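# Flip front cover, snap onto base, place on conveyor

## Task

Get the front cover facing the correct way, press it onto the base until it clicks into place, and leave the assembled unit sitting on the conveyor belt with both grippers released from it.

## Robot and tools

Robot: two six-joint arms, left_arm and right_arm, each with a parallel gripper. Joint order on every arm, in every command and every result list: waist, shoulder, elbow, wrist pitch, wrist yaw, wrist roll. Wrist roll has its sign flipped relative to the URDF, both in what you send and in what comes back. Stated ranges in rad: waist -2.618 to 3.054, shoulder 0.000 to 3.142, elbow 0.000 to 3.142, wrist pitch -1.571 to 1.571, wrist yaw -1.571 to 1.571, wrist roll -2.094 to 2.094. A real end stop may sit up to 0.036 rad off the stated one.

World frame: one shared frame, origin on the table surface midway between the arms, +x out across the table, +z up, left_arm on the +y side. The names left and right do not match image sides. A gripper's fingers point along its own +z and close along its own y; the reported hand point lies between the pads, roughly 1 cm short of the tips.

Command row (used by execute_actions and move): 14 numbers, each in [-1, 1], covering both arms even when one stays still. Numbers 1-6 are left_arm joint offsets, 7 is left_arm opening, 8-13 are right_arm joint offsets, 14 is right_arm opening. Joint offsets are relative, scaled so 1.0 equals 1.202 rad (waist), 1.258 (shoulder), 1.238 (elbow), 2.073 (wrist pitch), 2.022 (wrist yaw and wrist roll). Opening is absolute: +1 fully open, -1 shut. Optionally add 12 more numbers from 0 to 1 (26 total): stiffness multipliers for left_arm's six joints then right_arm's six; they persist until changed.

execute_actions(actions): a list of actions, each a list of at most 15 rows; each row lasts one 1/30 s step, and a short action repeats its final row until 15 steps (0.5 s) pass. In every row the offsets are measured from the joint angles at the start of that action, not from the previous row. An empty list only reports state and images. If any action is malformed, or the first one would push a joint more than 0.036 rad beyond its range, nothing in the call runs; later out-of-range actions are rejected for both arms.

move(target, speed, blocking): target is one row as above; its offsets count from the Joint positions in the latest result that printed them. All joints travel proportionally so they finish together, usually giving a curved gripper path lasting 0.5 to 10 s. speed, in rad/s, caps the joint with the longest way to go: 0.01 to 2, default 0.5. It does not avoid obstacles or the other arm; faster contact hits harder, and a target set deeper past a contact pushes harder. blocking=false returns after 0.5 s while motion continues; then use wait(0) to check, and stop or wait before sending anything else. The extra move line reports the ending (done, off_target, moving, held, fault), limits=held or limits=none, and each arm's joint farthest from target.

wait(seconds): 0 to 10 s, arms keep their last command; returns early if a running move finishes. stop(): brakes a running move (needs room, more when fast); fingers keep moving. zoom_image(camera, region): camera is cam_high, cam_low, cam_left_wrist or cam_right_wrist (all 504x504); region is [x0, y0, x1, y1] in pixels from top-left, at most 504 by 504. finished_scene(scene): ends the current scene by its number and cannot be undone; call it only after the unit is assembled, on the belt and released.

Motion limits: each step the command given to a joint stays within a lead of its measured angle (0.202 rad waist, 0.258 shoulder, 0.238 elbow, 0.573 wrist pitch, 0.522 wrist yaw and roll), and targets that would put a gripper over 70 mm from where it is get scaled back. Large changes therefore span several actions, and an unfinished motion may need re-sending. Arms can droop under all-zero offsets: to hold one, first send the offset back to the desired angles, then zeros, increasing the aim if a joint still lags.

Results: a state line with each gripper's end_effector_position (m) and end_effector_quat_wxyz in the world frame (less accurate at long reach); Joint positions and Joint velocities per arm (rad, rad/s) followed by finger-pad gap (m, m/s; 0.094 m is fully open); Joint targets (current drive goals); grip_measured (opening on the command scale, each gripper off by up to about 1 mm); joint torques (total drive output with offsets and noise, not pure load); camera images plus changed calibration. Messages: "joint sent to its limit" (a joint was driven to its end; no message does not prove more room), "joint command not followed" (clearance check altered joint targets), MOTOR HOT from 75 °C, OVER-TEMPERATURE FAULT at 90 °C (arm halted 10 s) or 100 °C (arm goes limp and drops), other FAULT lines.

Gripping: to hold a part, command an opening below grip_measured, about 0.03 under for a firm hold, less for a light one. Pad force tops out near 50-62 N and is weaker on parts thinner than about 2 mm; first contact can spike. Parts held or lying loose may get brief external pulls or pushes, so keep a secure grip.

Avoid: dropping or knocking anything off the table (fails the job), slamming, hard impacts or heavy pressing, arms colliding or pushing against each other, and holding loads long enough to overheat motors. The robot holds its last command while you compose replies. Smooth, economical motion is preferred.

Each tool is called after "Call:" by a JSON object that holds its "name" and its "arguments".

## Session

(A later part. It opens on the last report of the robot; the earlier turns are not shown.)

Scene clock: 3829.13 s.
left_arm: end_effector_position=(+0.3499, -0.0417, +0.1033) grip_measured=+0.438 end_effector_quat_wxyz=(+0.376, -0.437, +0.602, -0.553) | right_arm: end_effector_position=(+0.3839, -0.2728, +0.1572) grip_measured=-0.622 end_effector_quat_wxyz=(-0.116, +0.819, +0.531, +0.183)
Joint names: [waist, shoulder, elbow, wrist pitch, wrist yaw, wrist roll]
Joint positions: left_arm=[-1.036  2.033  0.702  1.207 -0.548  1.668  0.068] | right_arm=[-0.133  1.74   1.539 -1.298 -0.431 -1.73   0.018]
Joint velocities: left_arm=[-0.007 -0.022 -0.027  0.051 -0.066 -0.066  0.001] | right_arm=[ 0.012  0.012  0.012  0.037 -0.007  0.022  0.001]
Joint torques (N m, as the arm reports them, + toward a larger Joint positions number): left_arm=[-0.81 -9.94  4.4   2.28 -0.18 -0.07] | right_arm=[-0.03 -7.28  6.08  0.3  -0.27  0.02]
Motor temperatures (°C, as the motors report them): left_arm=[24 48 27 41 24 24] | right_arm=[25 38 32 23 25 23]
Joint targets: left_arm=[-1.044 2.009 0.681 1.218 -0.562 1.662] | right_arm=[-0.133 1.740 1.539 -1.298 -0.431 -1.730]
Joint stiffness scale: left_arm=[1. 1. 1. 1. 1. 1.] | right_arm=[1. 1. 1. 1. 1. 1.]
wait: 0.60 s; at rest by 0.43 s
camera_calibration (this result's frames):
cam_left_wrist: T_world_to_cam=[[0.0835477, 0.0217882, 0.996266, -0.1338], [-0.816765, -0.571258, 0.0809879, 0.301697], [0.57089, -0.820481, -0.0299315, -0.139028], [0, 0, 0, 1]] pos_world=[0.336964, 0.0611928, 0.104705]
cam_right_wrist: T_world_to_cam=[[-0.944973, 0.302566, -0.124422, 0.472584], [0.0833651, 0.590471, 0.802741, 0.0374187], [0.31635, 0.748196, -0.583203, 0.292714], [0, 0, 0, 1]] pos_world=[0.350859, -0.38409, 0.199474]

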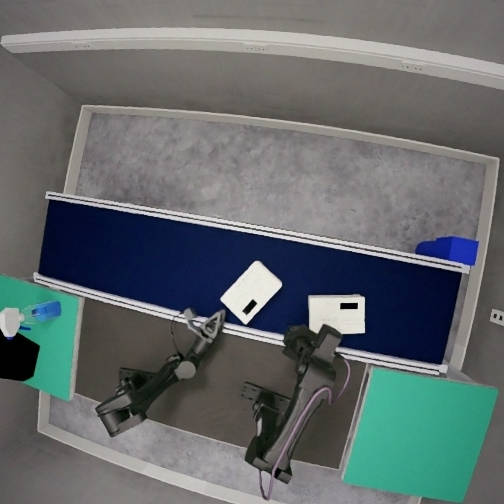

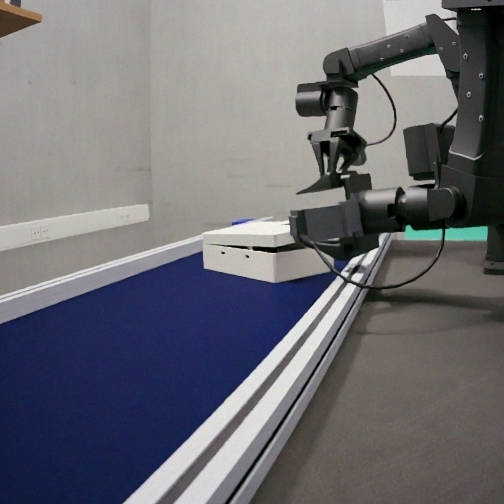

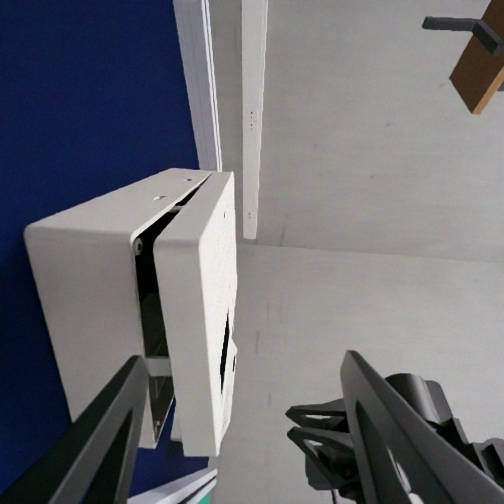

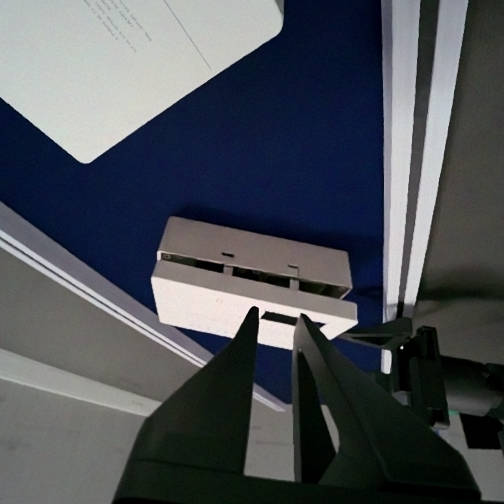

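Call:
{"name": "move", "arguments": {"target": [-0.0067,-0.043,-0.017,0.0053,-0.0069,-0.003,1.0,0.490,0.4412,0.601,-0.1259,0.2132,0.4397,0.70], "speed": 0.7}}

Scene clock: 3951.27 s.
left_arm: end_effector_position=(+0.3501, -0.0418, +0.1175) grip_measured=+1.000 end_effector_quat_wxyz=(+0.375, -0.438, +0.590, -0.565) | right_arm: end_effector_position=(+0.4570, -0.1144, +0.1126) grip_measured=+0.698 end_effector_quat_wxyz=(-0.017, +0.262, +0.965, -0.002)
Joint names: [waist, shoulder, elbow, wrist pitch, wrist yaw, wrist roll]
Joint positions: left_arm=[-1.036  2.003  0.702  1.208 -0.549  1.672  0.094] | right_arm=[ 0.462  2.303  2.245 -1.544 -0.015 -0.846  0.08 ]
Joint velocities: left_arm=[ 0.002  0.002 -0.007  0.007  0.007  0.037  0.   ] | right_arm=[ 0.027  0.007  0.002 -0.022  0.007  0.081  0.001]
Joint torques (N m, as the arm reports them, + toward a larger Joint positions number): left_arm=[-0.71 -9.87  4.53  2.26 -0.2  -0.08] | right_arm=[ -0.56 -12.14   8.77  -0.02   0.16   0.06]
Motor temperatures (°C, as the motors report them): left_arm=[24 47 26 41 24 24] | right_arm=[25 39 32 23 25 23]
Joint targets: left_arm=[-1.044 1.979 0.681 1.218 -0.562 1.662] | right_arm=[0.456 2.295 2.283 -1.555 -0.000 -0.841]
Joint stiffness scale: left_arm=[1. 1. 1. 1. 1. 1.] | right_arm=[1. 1. 1. 1. 1. 1.]
joint sent to its limit (right arm) — the command would take the wrist pitch past its lower limit, so that joint was sent only as far as its limit.
move: off_target (left_arm, right_arm); limits=none; left_arm: farthest joint: the shoulder, 0.024 radians from its target (0.055 radians at the start); right_arm: farthest joint: the elbow, 0.038 radians from its target (0.744 radians at the start)
camera_calibration (this result's frames):
cam_left_wrist: T_world_to_cam=[[0.0650964, 0.0500423, 0.996623, -0.140304], [-0.817854, -0.569551, 0.0820179, 0.300957], [0.571732, -0.820431, 0.00385156, -0.14311], [0, 0, 0, 1]] pos_world=[0.337093, 0.0610192, 0.115698]
cam_right_wrist: T_world_to_cam=[[-0.369234, -0.927754, -0.0542137, 0.076406], [-0.806269, 0.290782, 0.515146, 0.378219], [-0.462165, 0.23392, -0.855386, 0.45272], [0, 0, 0, 1]] pos_world=[0.542389, -0.144993, 0.196555]

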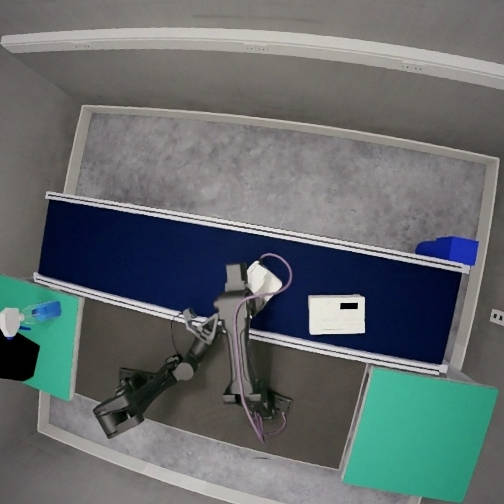

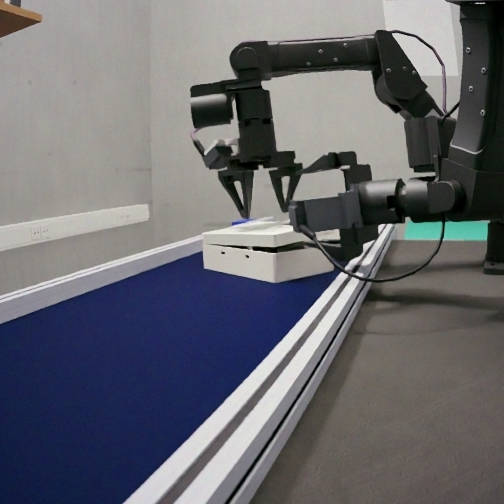

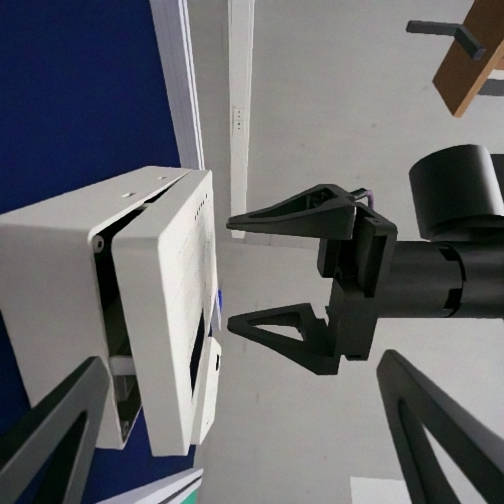

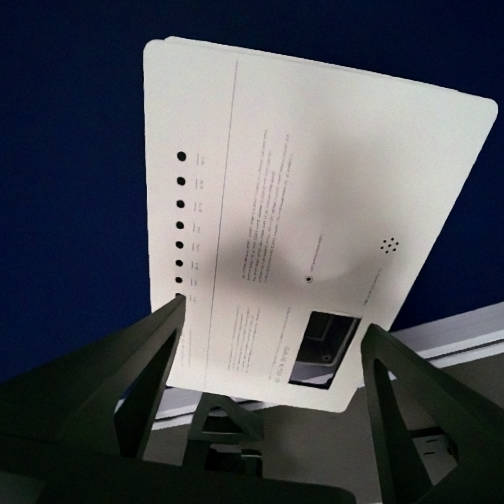

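Call:
{"name": "execute_actions", "arguments": {"actions": [[[-0.0067,-0.0191,-0.017,0.0048,-0.0064,-0.005,1.0,-0.005,-0.016,-0.008,0.007,0.008,0.0025,0.75],[-0.0067,-0.0191,-0.017,0.0048,-0.0064,-0.005,1.0,-0.0057,-0.0184,-0.0138,0.0102,0.0085,0.0025,0.8],[-0.0067,-0.0191,-0.017,0.0048,-0.0064,-0.005,1.0,-0.0064,-0.0208,-0.0197,0.0134,0.009,0.0025,0.85],[-0.0067,-0.0191,-0.017,0.0048,-0.0064,-0.005,1.0,-0.0071,-0.0231,-0.0255,0.0167,0.0096,0.0025,0.9],[-0.0067,-0.0191,-0.017,0.0048,-0.0064,-0.005,1.0,-0.0079,-0.0255,-0.0313,0.0199,0.0101,0.0025,0.95],[-0.0067,-0.0191,-0.017,0.0048,-0.0064,-0.005,1.0,-0.0086,-0.0279,-0.0372,0.0231,0.0106,0.0025,1.0],[-0.0067,-0.0191,-0.017,0.0048,-0.0064,-0.005,1.0,-0.0093,-0.0303,-0.0430,0.0263,0.0111,0.0025,1.0],[-0.0067,-0.0191,-0.017,0.0048,-0.0064,-0.005,1.0,-0.0100,-0.0327,-0.0489,0.0296,0.0117,0.0025,1.0],[-0.0067,-0.0191,-0.017,0.0048,-0.0064,-0.005,1.0,-0.0107,-0.0350,-0.0547,0.0328,0.0122,0.0025,1.0],[-0.0067,-0.0191,-0.017,0.0048,-0.0064,-0.005,1.0,-0.0114,-0.0374,-0.0605,0.0360,0.0127,0.0025,1.0],[-0.0067,-0.0191,-0.017,0.0048,-0.0064,-0.005,1.0,-0.0121,-0.0398,-0.0664,0.0392,0.0132,0.0025,1.0],[-0.0067,-0.0191,-0.017,0.0048,-0.0064,-0.005,1.0,-0.0129,-0.0422,-0.0722,0.0424,0.0137,0.0025,1.0],[-0.0067,-0.0191,-0.017,0.0048,-0.0064,-0.005,1.0,-0.0136,-0.0445,-0.0780,0.0457,0.0143,0.0025,1.0],[-0.0067,-0.0191,-0.017,0.0048,-0.0064,-0.005,1.0,-0.0143,-0.0469,-0.0839,0.0489,0.0148,0.0025,1.0],[-0.0067,-0.0191,-0.017,0.0048,-0.0064,-0.005,1.0,-0.0150,-0.0493,-0.0897,0.0521,0.0153,0.0025,1.0]]]}}

Call:
{"name": "wait", "arguments": {"seconds": 0.8}}

Scene clock: 4034.60 s.
left_arm: end_effector_position=(+0.3501, -0.0418, +0.1175) grip_measured=+1.000 end_effector_quat_wxyz=(+0.375, -0.438, +0.590, -0.565) | right_arm: end_effector_position=(+0.4571, -0.1203, +0.0986) grip_measured=+1.000 end_effector_quat_wxyz=(-0.015, +0.265, +0.964, -0.007)
Joint names: [waist, shoulder, elbow, wrist pitch, wrist yaw, wrist roll]
Joint positions: left_arm=[-1.036  2.003  0.702  1.208 -0.549  1.672  0.094] | right_arm=[ 0.453  2.285  2.159 -1.478 -0.004 -0.845  0.094]
Joint velocities: left_arm=[-0.012 -0.022  0.007 -0.066 -0.051 -0.037  0.   ] | right_arm=[-0.032 -0.11  -0.198  0.125  0.051  0.007  0.   ]
Joint torques (N m, as the arm reports them, + toward a larger Joint positions number): left_arm=[-0.66 -9.71  4.51  2.24 -0.18 -0.08] | right_arm=[ -0.82 -14.26   4.93   0.24   0.14   0.07]
Motor temperatures (°C, as the motors report them): left_arm=[24 46 25 41 24 24] | right_arm=[25 49 35 23 25 23]
Joint targets: left_arm=[-1.044 1.979 0.681 1.218 -0.561 1.662] | right_arm=[0.444 2.240 2.134 -1.436 0.015 -0.841]
Joint stiffness scale: left_arm=[1. 1. 1. 1. 1. 1.] | right_arm=[1. 1. 1. 1. 1. 1.]
camera_calibration (this result's frames):
cam_left_wrist: T_world_to_cam=[[0.0650964, 0.0500423, 0.996623, -0.140304], [-0.817854, -0.569551, 0.0820179, 0.300957], [0.571732, -0.820431, 0.00385156, -0.14311], [0, 0, 0, 1]] pos_world=[0.337093, 0.0610192, 0.115698]
cam_right_wrist: T_world_to_cam=[[-0.375951, -0.925603, -0.0438038, 0.0725707], [-0.804367, 0.30251, 0.511352, 0.388214], [-0.460058, 0.227478, -0.858254, 0.440691], [0, 0, 0, 1]] pos_world=[0.542293, -0.150514, 0.18289]

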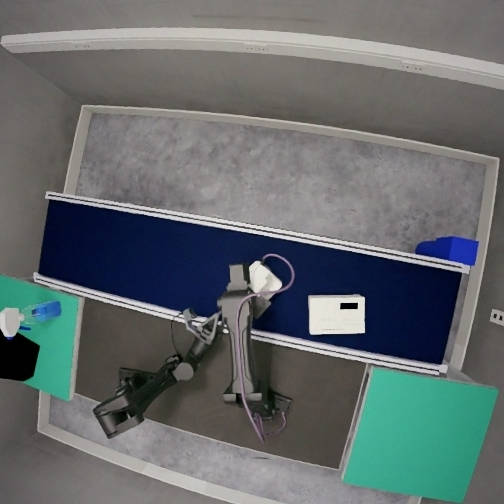

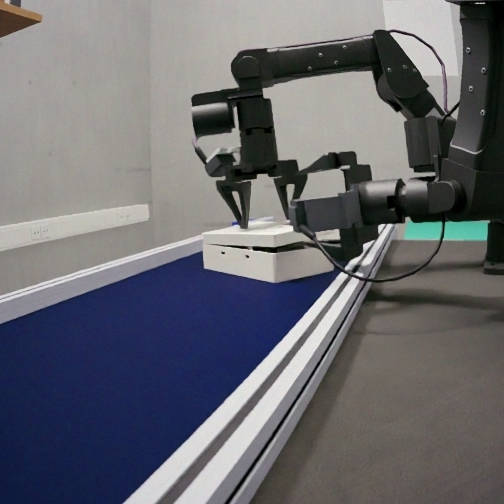

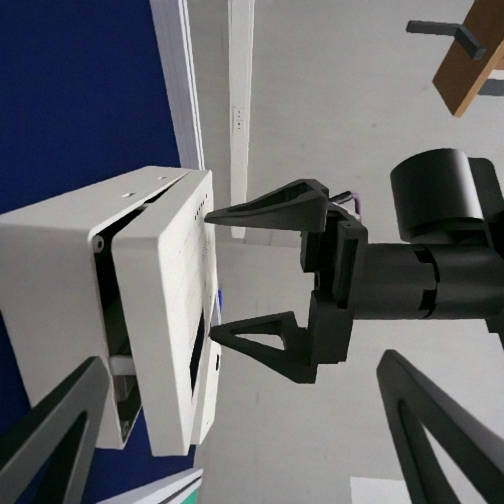

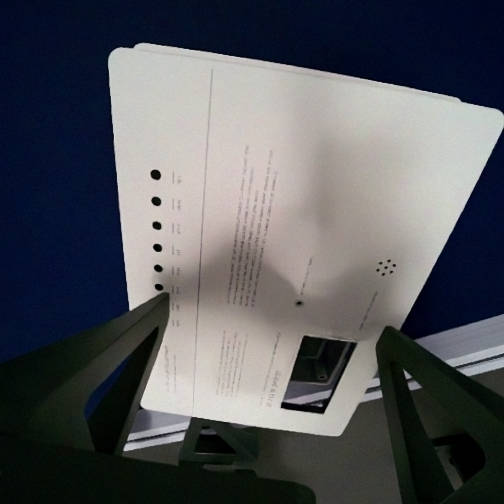

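Scene clock: 4035.40 s.
left_arm: end_effector_position=(+0.3501, -0.0418, +0.1175) grip_measured=+1.000 end_effector_quat_wxyz=(+0.375, -0.438, +0.590, -0.565) | right_arm: end_effector_position=(+0.4622, -0.1209, +0.1002) grip_measured=+1.000 end_effector_quat_wxyz=(-0.003, +0.267, +0.964, -0.002)
Joint names: [waist, shoulder, elbow, wrist pitch, wrist yaw, wrist roll]
Joint positions: left_arm=[-1.036  2.003  0.702  1.208 -0.549  1.672  0.094] | right_arm=[ 0.45   2.275  2.149 -1.451  0.    -0.845  0.094]
Joint velocities: left_arm=[ 0.002  0.002 -0.012 -0.081 -0.007  0.095  0.   ] | right_arm=[ 0.007 -0.007 -0.002 -0.051  0.022  0.022  0.   ]
Joint torques (N m, as the arm reports them, + toward a larger Joint positions number): left_arm=[-0.69 -9.84  4.52  2.25 -0.19 -0.13] | right_arm=[ -0.62 -14.03   4.74   0.3    0.18   0.07]
Motor temperatures (°C, as the motors report them): left_arm=[24 46 25 41 24 24] | right_arm=[25 49 35 23 25 23]
Joint targets: left_arm=[-1.044 1.979 0.681 1.218 -0.561 1.662] | right_arm=[0.444 2.240 2.135 -1.436 0.016 -0.841]
Joint stiffness scale: left_arm=[1. 1. 1. 1. 1. 1.] | right_arm=[1. 1. 1. 1. 1. 1.]
wait: 0.80 s; at rest by 0.53 s
camera_calibration (this result's frames):
cam_left_wrist: T_world_to_cam=[[0.0650964, 0.0500423, 0.996623, -0.140304], [-0.817854, -0.569551, 0.0820179, 0.300957], [0.571732, -0.820431, 0.00385156, -0.14311], [0, 0, 0, 1]] pos_world=[0.337093, 0.0610192, 0.115698]
cam_right_wrist: T_world_to_cam=[[-0.37731, -0.924295, -0.0575881, 0.0761387], [-0.817097, 0.302993, 0.490456, 0.399716], [-0.435877, 0.232109, -0.869561, 0.435098], [0, 0, 0, 1]] pos_world=[0.544984, -0.151727, 0.186686]

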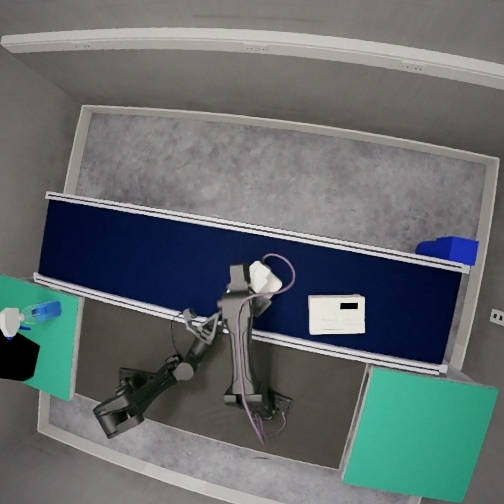

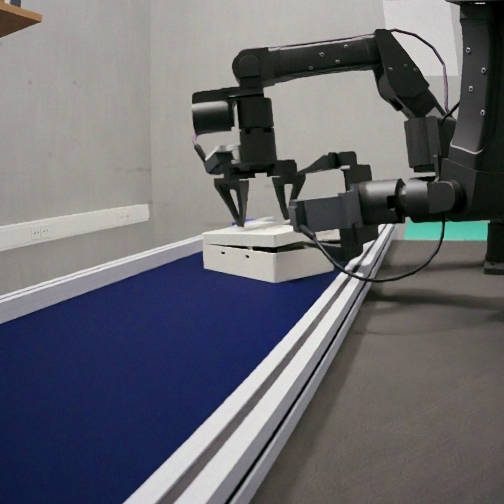

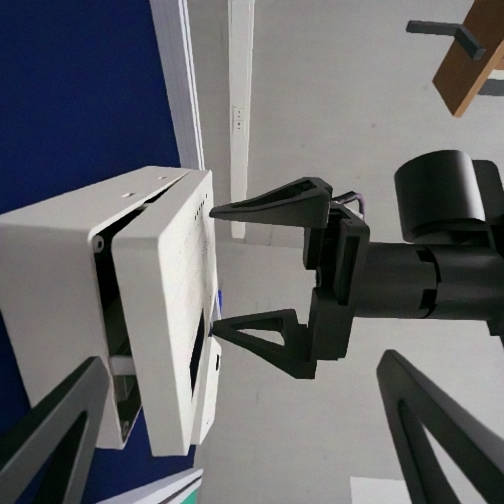

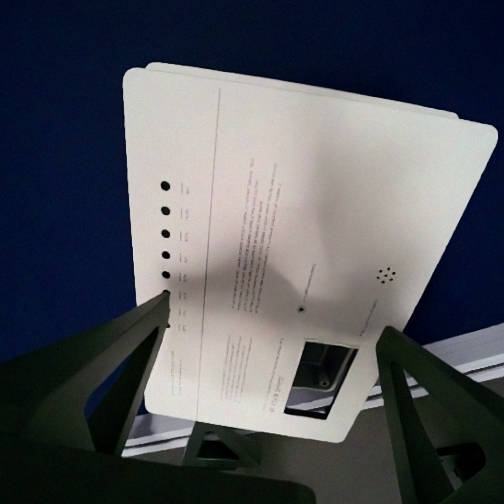

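Call:
{"name": "execute_actions", "arguments": {"actions": []}}

Scene clock: 4067.90 s.
left_arm: end_effector_position=(+0.3501, -0.0418, +0.1175) grip_measured=+1.000 end_effector_quat_wxyz=(+0.375, -0.438, +0.590, -0.565) | right_arm: end_effector_position=(+0.4622, -0.1209, +0.1002) grip_measured=+1.000 end_effector_quat_wxyz=(-0.003, +0.267, +0.964, -0.002)
Joint names: [waist, shoulder, elbow, wrist pitch, wrist yaw, wrist roll]
Joint positions: left_arm=[-1.036  2.003  0.702  1.208 -0.549  1.672  0.094] | right_arm=[ 0.45   2.275  2.149 -1.451  0.    -0.845  0.094]
Joint velocities: left_arm=[-0.007 -0.002  0.007 -0.007 -0.007  0.022  0.   ] | right_arm=[-0.017 -0.017 -0.007 -0.066  0.051  0.007  0.   ]
Joint torques (N m, as the arm reports them, + toward a larger Joint positions number): left_arm=[-0.64 -9.81  4.55  2.26 -0.18 -0.11] | right_arm=[ -0.62 -14.03   4.76   0.29   0.19   0.07]
Motor temperatures (°C, as the motors report them): left_arm=[24 46 25 41 24 24] | right_arm=[25 54 32 23 25 23]
Joint targets: left_arm=[-1.044 1.979 0.681 1.218 -0.561 1.662] | right_arm=[0.444 2.240 2.135 -1.436 0.016 -0.841]
Joint stiffness scale: left_arm=[1. 1. 1. 1. 1. 1.] | right_arm=[1. 1. 1. 1. 1. 1.]
camera_calibration (this result's frames):
cam_left_wrist: T_world_to_cam=[[0.0650964, 0.0500423, 0.996623, -0.140304], [-0.817854, -0.569551, 0.0820179, 0.300957], [0.571732, -0.820431, 0.00385156, -0.14311], [0, 0, 0, 1]] pos_world=[0.337093, 0.0610192, 0.115698]
cam_right_wrist: T_world_to_cam=[[-0.37731, -0.924295, -0.0575881, 0.0761387], [-0.817097, 0.302993, 0.490456, 0.399716], [-0.435877, 0.232109, -0.869561, 0.435098], [0, 0, 0, 1]] pos_world=[0.544984, -0.151727, 0.186686]

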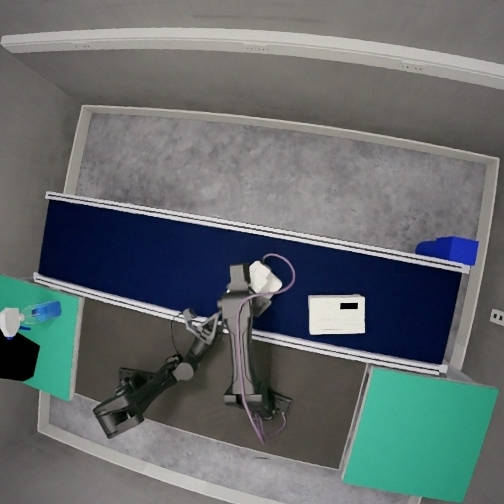

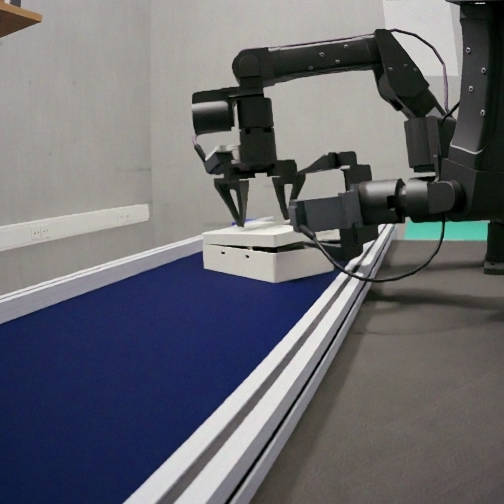

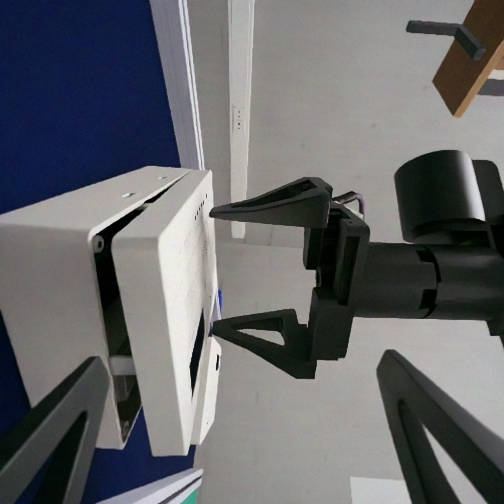

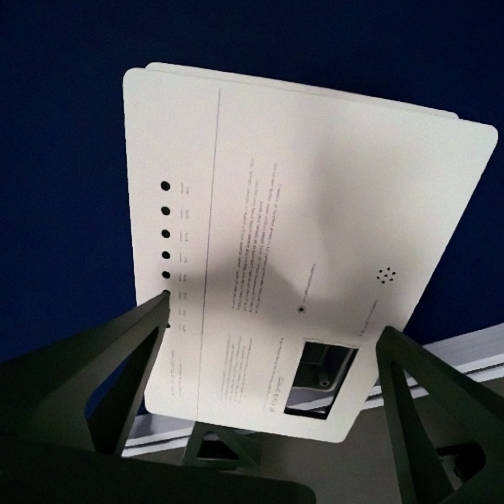

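Call:
{"name": "zoom_image", "arguments": {"camera": "cam_right_wrist", "region": [100, 40, 504, 200]}}

Call:
{"name": "zoom_image", "arguments": {"camera": "cam_left_wrist", "region": [0, 150, 260, 470]}}

Call:
{"name": "zoom_image", "arguments": {"camera": "cam_low", "region": [190, 200, 350, 300]}}

Region (100, 40, 504, 200) of cam_right_wrist's 504x504 image, scaled by 1.248, with more detail than that image has; it fills the top 200 rows of this view, and the rest is white.

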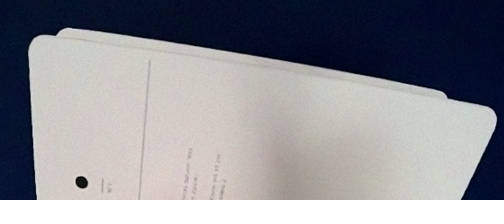

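Region (0, 150, 260, 470) of cam_left_wrist's 504x504 image, scaled by 1.575, with more detail than that image has; it fills the left 410 columns of this view, and the rest is white.

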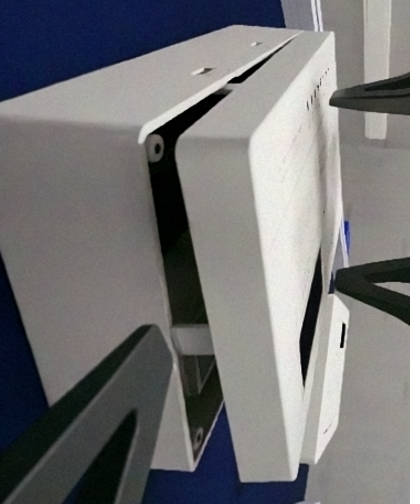

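Region (190, 200, 350, 300) of cam_low's 504x504 image, scaled by 3.150, with more detail than that image has; it fills the top 315 rows of this view, and the rest is white.

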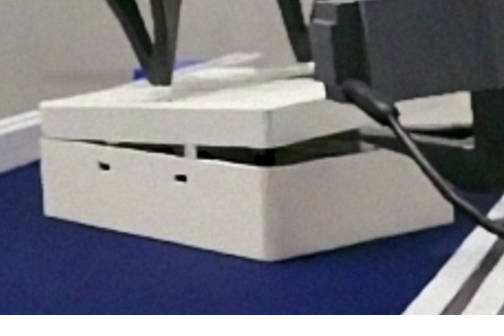

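Call:
{"name": "zoom_image", "arguments": {"camera": "cam_low", "region": [195, 220, 245, 280]}}

Call:
{"name": "zoom_image", "arguments": {"camera": "cam_low", "region": [235, 220, 305, 290]}}

Call:
{"name": "zoom_image", "arguments": {"camera": "cam_high", "region": [296, 280, 376, 345]}}

Region (195, 220, 245, 280) of cam_low's 504x504 image, scaled by 8.400, with more detail than that image has.

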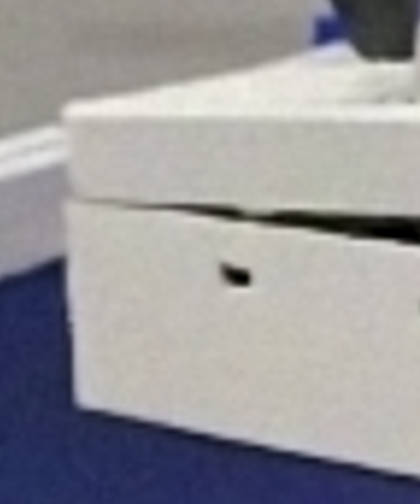

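Region (235, 220, 305, 290) of cam_low's 504x504 image, scaled by 7.200, with more detail than that image has.

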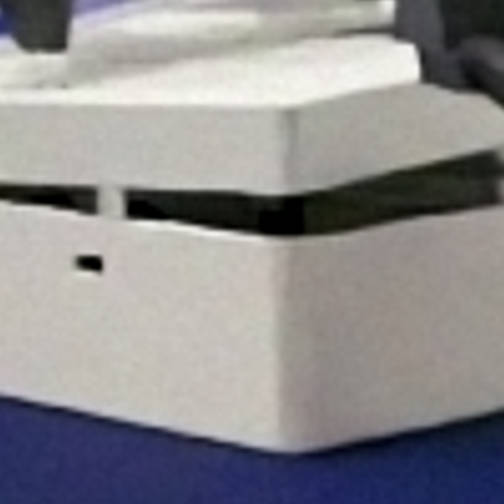

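Region (296, 280, 376, 345) of cam_high's 504x504 image, scaled by 6.300, with more detail than that image has; it fills the top 410 rows of this view, and the rest is white.

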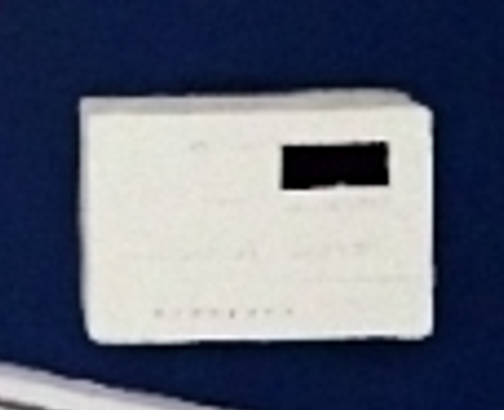

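Call:
{"name": "zoom_image", "arguments": {"camera": "cam_left_wrist", "region": [60, 300, 200, 470]}}

Call:
{"name": "zoom_image", "arguments": {"camera": "cam_left_wrist", "region": [60, 160, 230, 300]}}

Region (60, 300, 200, 470) of cam_left_wrist's 504x504 image, scaled by 2.965, with more detail than that image has; it fills the left 415 columns of this view, and the rest is white.

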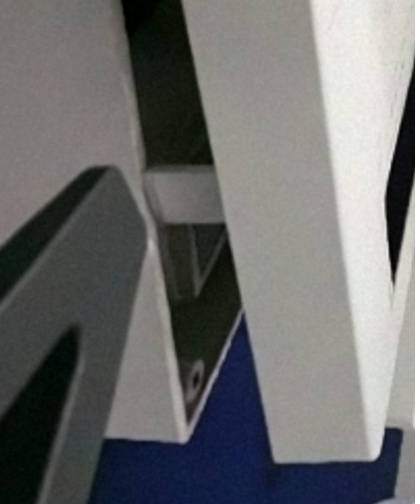

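Region (60, 160, 230, 300) of cam_left_wrist's 504x504 image, scaled by 2.965, with more detail than that image has; it fills the top 415 rows of this view, and the rest is white.

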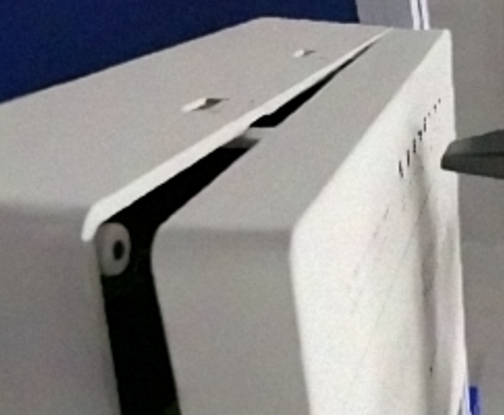

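Call:
{"name": "zoom_image", "arguments": {"camera": "cam_right_wrist", "region": [110, 50, 230, 110]}}

Call:
{"name": "zoom_image", "arguments": {"camera": "cam_right_wrist", "region": [384, 80, 504, 160]}}

Region (110, 50, 230, 110) of cam_right_wrist's 504x504 image, scaled by 4.200, with more detail than that image has.

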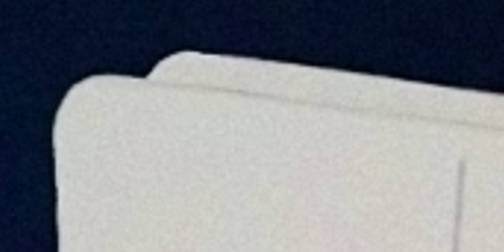

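Region (384, 80, 504, 160) of cam_right_wrist's 504x504 image, scaled by 4.200, with more detail than that image has.

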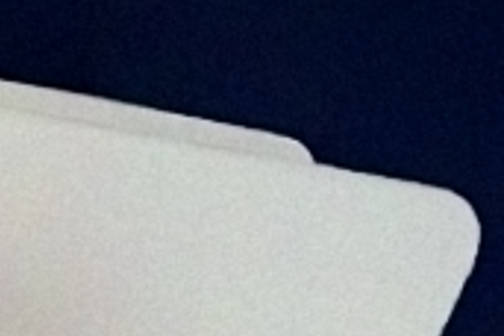

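Call:
{"name": "move", "arguments": {"target": [0.0245,-0.003,0.1025,-0.0339,0.0183,-0.005,1.0,-0.005,-0.028,0.0485,-0.004,0.008,0.002,1.0], "speed": 0.2}}

Scene clock: 4189.13 s.
left_arm: end_effector_position=(+0.3684, -0.0545, +0.1380) grip_measured=+1.000 end_effector_quat_wxyz=(+0.373, -0.436, +0.578, -0.580) | right_arm: end_effector_position=(+0.4670, -0.1195, +0.1064) grip_measured=+1.000 end_effector_quat_wxyz=(+0.007, +0.267, +0.964, +0.004)
Joint names: [waist, shoulder, elbow, wrist pitch, wrist yaw, wrist roll]
Joint positions: left_arm=[-1.015  2.003  0.797  1.15  -0.522  1.674  0.094] | right_arm=[ 0.45   2.275  2.174 -1.453  0.001 -0.845  0.094]
Joint velocities: left_arm=[ 0.002 -0.017 -0.002 -0.066  0.007 -0.095  0.   ] | right_arm=[-0.007 -0.002 -0.002  0.037  0.066 -0.007  0.   ]
Joint torques (N m, as the arm reports them, + toward a larger Joint positions number): left_arm=[ 0.75 -9.    9.3   2.08  0.05 -0.11] | right_arm=[ -0.57 -14.01   8.79   0.12   0.19   0.06]
Motor temperatures (°C, as the motors report them): left_arm=[24 46 25 41 24 24] | right_arm=[25 61 31 23 25 23]
Joint targets: left_arm=[-1.007 1.999 0.829 1.138 -0.512 1.662] | right_arm=[0.444 2.240 2.209 -1.460 0.016 -0.841]
Joint stiffness scale: left_arm=[1. 1. 1. 1. 1. 1.] | right_arm=[1. 1. 1. 1. 1. 1.]
move: off_target (left_arm, right_arm); limits=none; left_arm: farthest joint: the elbow, 0.032 radians from its target (0.127 radians at the start); right_arm: farthest joint: the shoulder, 0.035 radians from its target (0.035 radians at the start)
camera_calibration (this result's frames):
cam_left_wrist: T_world_to_cam=[[0.0449244, 0.081121, 0.995691, -0.152104], [-0.822453, -0.562752, 0.0829566, 0.308956], [0.567056, -0.822636, 0.0414369, -0.167649], [0, 0, 0, 1]] pos_world=[0.356002, 0.0482903, 0.132766]
cam_right_wrist: T_world_to_cam=[[-0.375863, -0.923887, -0.0718299, 0.0804678], [-0.827908, 0.299971, 0.473906, 0.406619], [-0.416288, 0.237592, -0.877641, 0.434657], [0, 0, 0, 1]] pos_world=[0.547831, -0.150902, 0.194554]

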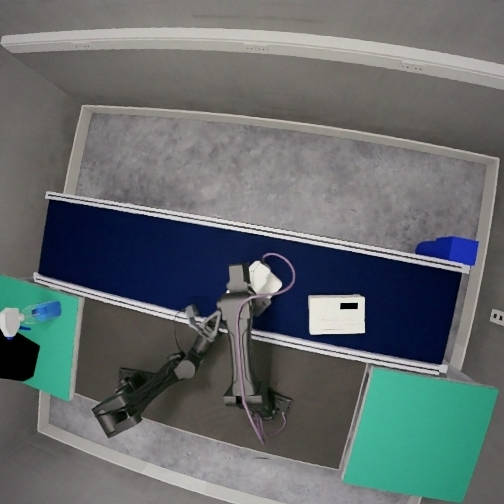

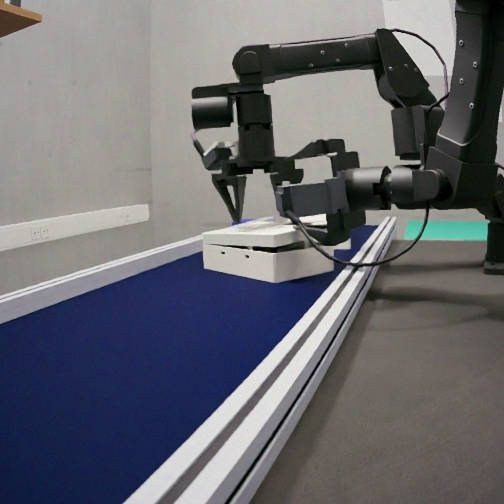

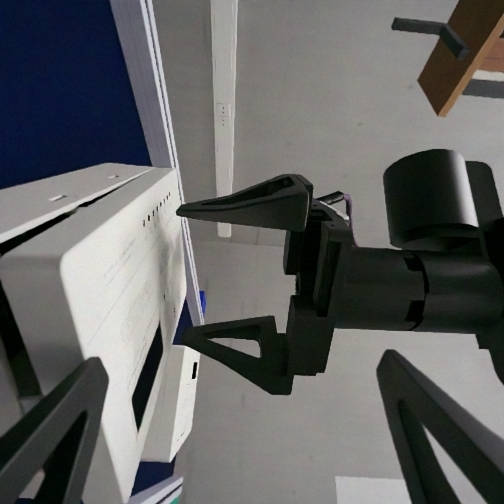

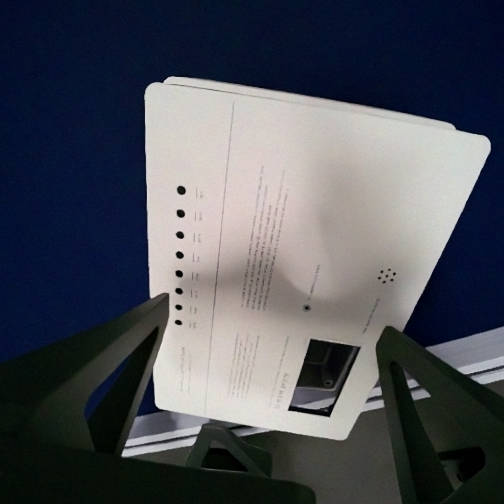

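Call:
{"name": "move", "arguments": {"target": [0.0067,0.0064,0.024,-0.0203,0.005,-0.006,1.0,-0.005,-0.028,0.028,-0.0034,0.0074,0.002,1.0], "speed": 0.15}}

Scene clock: 4204.73 s.
left_arm: end_effector_position=(+0.3683, -0.0544, +0.1357) grip_measured=+1.000 end_effector_quat_wxyz=(+0.372, -0.437, +0.581, -0.577) | right_arm: end_effector_position=(+0.4670, -0.1195, +0.1064) grip_measured=+1.000 end_effector_quat_wxyz=(+0.007, +0.267, +0.964, +0.004)
Joint names: [waist, shoulder, elbow, wrist pitch, wrist yaw, wrist roll]
Joint positions: left_arm=[-1.015  2.003  0.797  1.139 -0.522  1.676  0.094] | right_arm=[ 0.45   2.275  2.174 -1.453  0.001 -0.845  0.094]
Joint velocities: left_arm=[ 0.002 -0.012  0.012  0.007  0.007 -0.051  0.   ] | right_arm=[-0.002 -0.002  0.007 -0.007 -0.007 -0.022  0.   ]
Joint torques (N m, as the arm reports them, + toward a larger Joint positions number): left_arm=[ 0.79 -8.12  8.96  1.86  0.06 -0.13] | right_arm=[ -0.57 -14.12   8.69   0.12   0.18   0.06]
Motor temperatures (°C, as the motors report them): left_arm=[24 45 27 40 24 24] | right_arm=[25 61 33 23 25 23]
Joint targets: left_arm=[-1.007 2.011 0.826 1.108 -0.512 1.662] | right_arm=[0.444 2.240 2.208 -1.460 0.016 -0.841]
Joint stiffness scale: left_arm=[1. 1. 1. 1. 1. 1.] | right_arm=[1. 1. 1. 1. 1. 1.]
move: off_target (left_arm, right_arm); limits=none; left_arm: farthest joint: the wrist pitch, 0.031 radians from its target (0.041 radians at the start); right_arm: farthest joint: the shoulder, 0.035 radians from its target (0.035 radians at the start)
camera_calibration (this result's frames):
cam_left_wrist: T_world_to_cam=[[0.0521359, 0.075024, 0.995818, -0.152812], [-0.821785, -0.563352, 0.0854668, 0.308515], [0.567408, -0.822804, 0.0322827, -0.166305], [0, 0, 0, 1]] pos_world=[0.355862, 0.0484309, 0.131174]
cam_right_wrist: T_world_to_cam=[[-0.375863, -0.923887, -0.0718299, 0.0804678], [-0.827908, 0.299971, 0.473906, 0.406619], [-0.416288, 0.237592, -0.877641, 0.434657], [0, 0, 0, 1]] pos_world=[0.547831, -0.150902, 0.194554]

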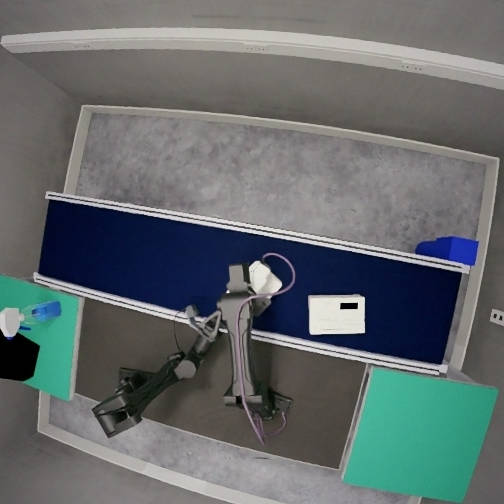

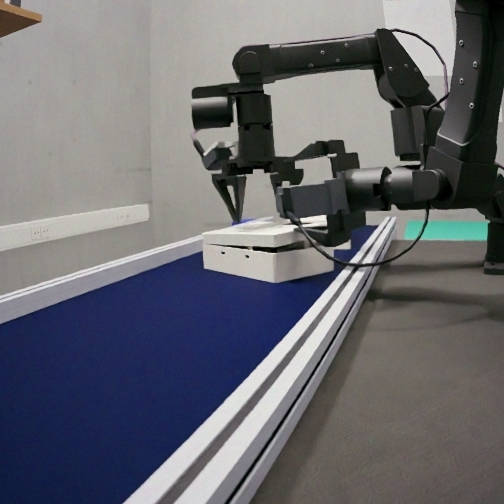

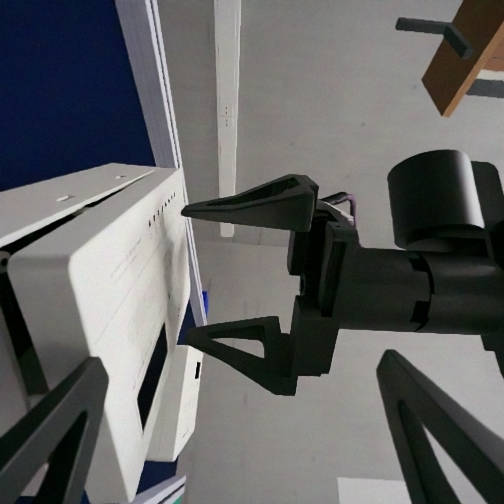

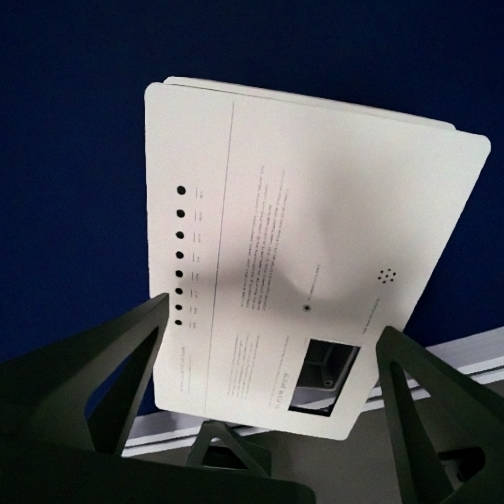

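Call:
{"name": "execute_actions", "arguments": {"actions": [[[0.0067,0.010,0.0234,-0.015,0.005,-0.007,1.0,-0.005,-0.028,0.0275,-0.0034,0.0074,0.002,1.0],[0.0067,0.014,0.0234,-0.015,0.005,-0.007,1.0,-0.005,-0.028,0.0275,-0.0034,0.0074,0.002,1.0],[0.0067,0.018,0.0234,-0.015,0.005,-0.007,1.0,-0.005,-0.028,0.0275,-0.0034,0.0074,0.002,1.0],[0.0067,0.022,0.0234,-0.015,0.005,-0.007,1.0,-0.005,-0.028,0.0275,-0.0034,0.0074,0.002,1.0]]]}}

Scene clock: 4221.60 s.
left_arm: end_effector_position=(+0.3684, -0.0546, +0.1350) grip_measured=+1.000 end_effector_quat_wxyz=(+0.372, -0.437, +0.581, -0.578) | right_arm: end_effector_position=(+0.4670, -0.1195, +0.1064) grip_measured=+1.000 end_effector_quat_wxyz=(+0.007, +0.267, +0.964, +0.004)
Joint names: [waist, shoulder, elbow, wrist pitch, wrist yaw, wrist roll]
Joint positions: left_arm=[-1.015  2.008  0.797  1.147 -0.522  1.676  0.094] | right_arm=[ 0.45   2.275  2.174 -1.453  0.001 -0.845  0.094]
Joint velocities: left_arm=[ 0.002  0.002 -0.007 -0.007  0.051 -0.022  0.   ] | right_arm=[ 0.012 -0.022  0.002 -0.051 -0.037 -0.022  0.   ]
Joint torques (N m, as the arm reports them, + toward a larger Joint positions number): left_arm=[ 0.78 -7.28  9.01  1.8   0.05 -0.13] | right_arm=[ -0.57 -14.12   8.66   0.11   0.18   0.06]
Motor temperatures (°C, as the motors report them): left_arm=[24 44 27 39 24 24] | right_arm=[25 62 34 23 25 23]
Joint targets: left_arm=[-1.007 2.031 0.826 1.108 -0.512 1.662] | right_arm=[0.444 2.240 2.208 -1.460 0.016 -0.841]
Joint stiffness scale: left_arm=[1. 1. 1. 1. 1. 1.] | right_arm=[1. 1. 1. 1. 1. 1.]
camera_calibration (this result's frames):
cam_left_wrist: T_world_to_cam=[[0.0506774, 0.0767755, 0.99576, -0.151424], [-0.82191, -0.563202, 0.0852538, 0.30868], [0.567359, -0.822745, 0.0345609, -0.166757], [0, 0, 0, 1]] pos_world=[0.355991, 0.048276, 0.130229]
cam_right_wrist: T_world_to_cam=[[-0.375863, -0.923887, -0.0718299, 0.0804678], [-0.827908, 0.299971, 0.473906, 0.406619], [-0.416288, 0.237592, -0.877641, 0.434657], [0, 0, 0, 1]] pos_world=[0.547831, -0.150902, 0.194554]

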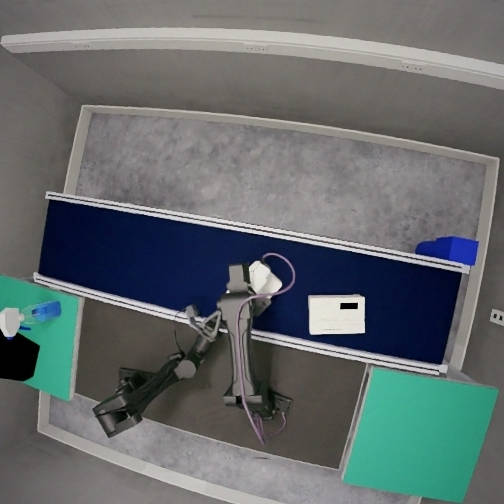

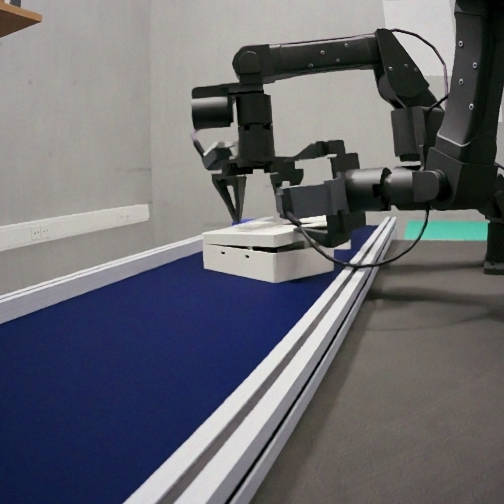

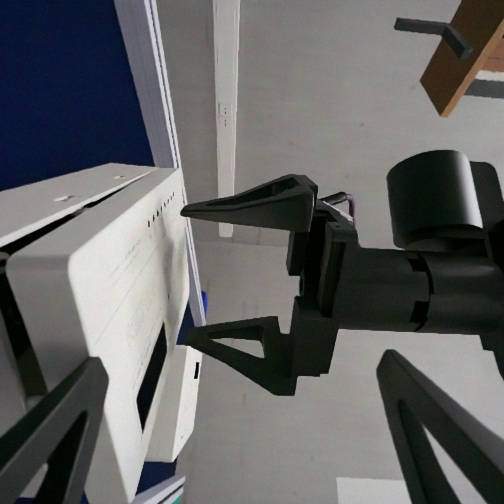

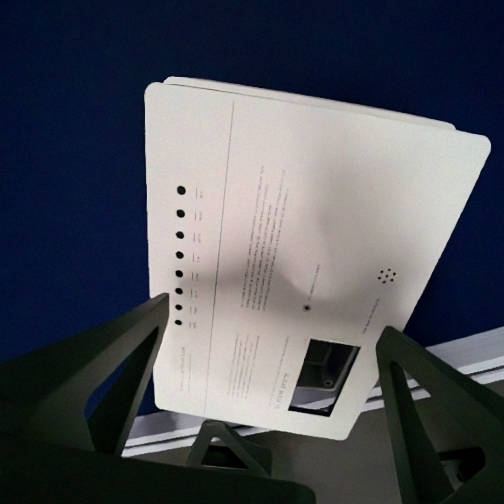

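Call:
{"name": "move", "arguments": {"target": [-0.0168,-0.046,-0.0553,0.0164,-0.0124,-0.007,1.0,-0.005,-0.028,0.0275,-0.0034,0.0074,0.002,1.0], "speed": 0.12}}

Scene clock: 4247.70 s.
left_arm: end_effector_position=(+0.3584, -0.0487, +0.1387) grip_measured=+1.000 end_effector_quat_wxyz=(+0.372, -0.437, +0.577, -0.581) | right_arm: end_effector_position=(+0.4670, -0.1195, +0.1064) grip_measured=+1.000 end_effector_quat_wxyz=(+0.007, +0.267, +0.964, +0.004)
Joint names: [waist, shoulder, elbow, wrist pitch, wrist yaw, wrist roll]
Joint positions: left_arm=[-1.027  1.974  0.749  1.169 -0.534  1.678  0.094] | right_arm=[ 0.45   2.275  2.174 -1.453  0.001 -0.845  0.094]
Joint velocities: left_arm=[ 0.002 -0.002 -0.022  0.022 -0.037 -0.051  0.   ] | right_arm=[ 0.002 -0.002  0.002  0.081  0.007  0.022  0.   ]
Joint torques (N m, as the arm reports them, + toward a larger Joint positions number): left_arm=[-0.59 -9.89  4.85  2.29 -0.17 -0.13] | right_arm=[ -0.56 -14.12   8.66   0.12   0.18   0.07]
Motor temperatures (°C, as the motors report them): left_arm=[24 43 28 38 24 24] | right_arm=[25 63 35 23 25 23]
Joint targets: left_arm=[-1.035 1.950 0.728 1.180 -0.547 1.662] | right_arm=[0.444 2.240 2.208 -1.460 0.016 -0.841]
Joint stiffness scale: left_arm=[1. 1. 1. 1. 1. 1.] | right_arm=[1. 1. 1. 1. 1. 1.]
move: off_target (left_arm, right_arm); limits=none; left_arm: farthest joint: the shoulder, 0.024 radians from its target (0.058 radians at the start); right_arm: farthest joint: the shoulder, 0.035 radians from its target (0.035 radians at the start)
camera_calibration (this result's frames):
cam_left_wrist: T_world_to_cam=[[0.0453387, 0.0842008, 0.995417, -0.152694], [-0.822333, -0.562615, 0.0850459, 0.303649], [0.567197, -0.82242, 0.0437329, -0.157539], [0, 0, 0, 1]] pos_world=[0.345979, 0.0541306, 0.13306]
cam_right_wrist: T_world_to_cam=[[-0.375863, -0.923887, -0.0718299, 0.0804678], [-0.827908, 0.299971, 0.473906, 0.406619], [-0.416288, 0.237592, -0.877641, 0.434657], [0, 0, 0, 1]] pos_world=[0.547831, -0.150902, 0.194554]

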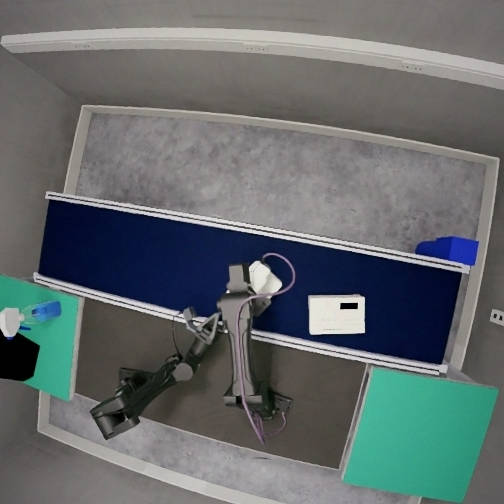

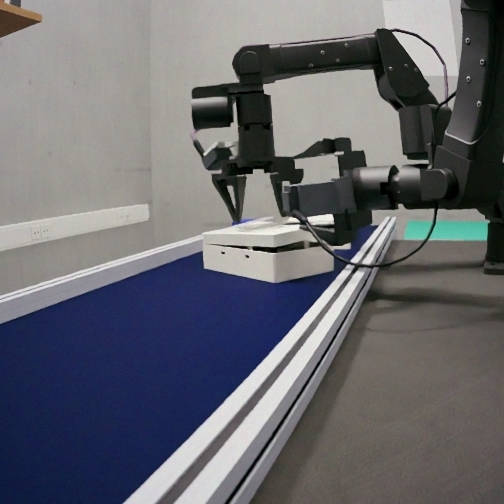

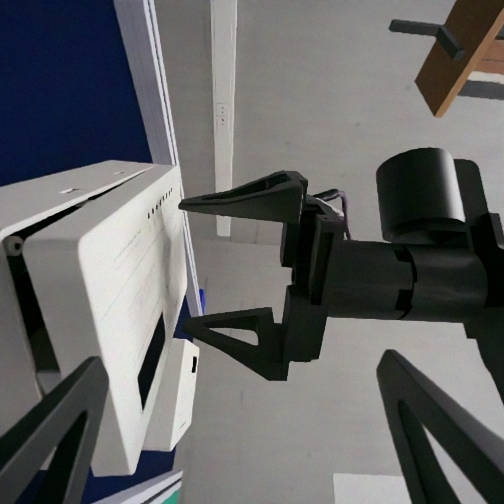

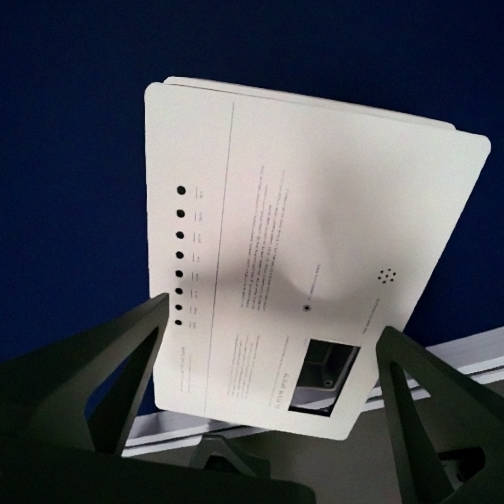

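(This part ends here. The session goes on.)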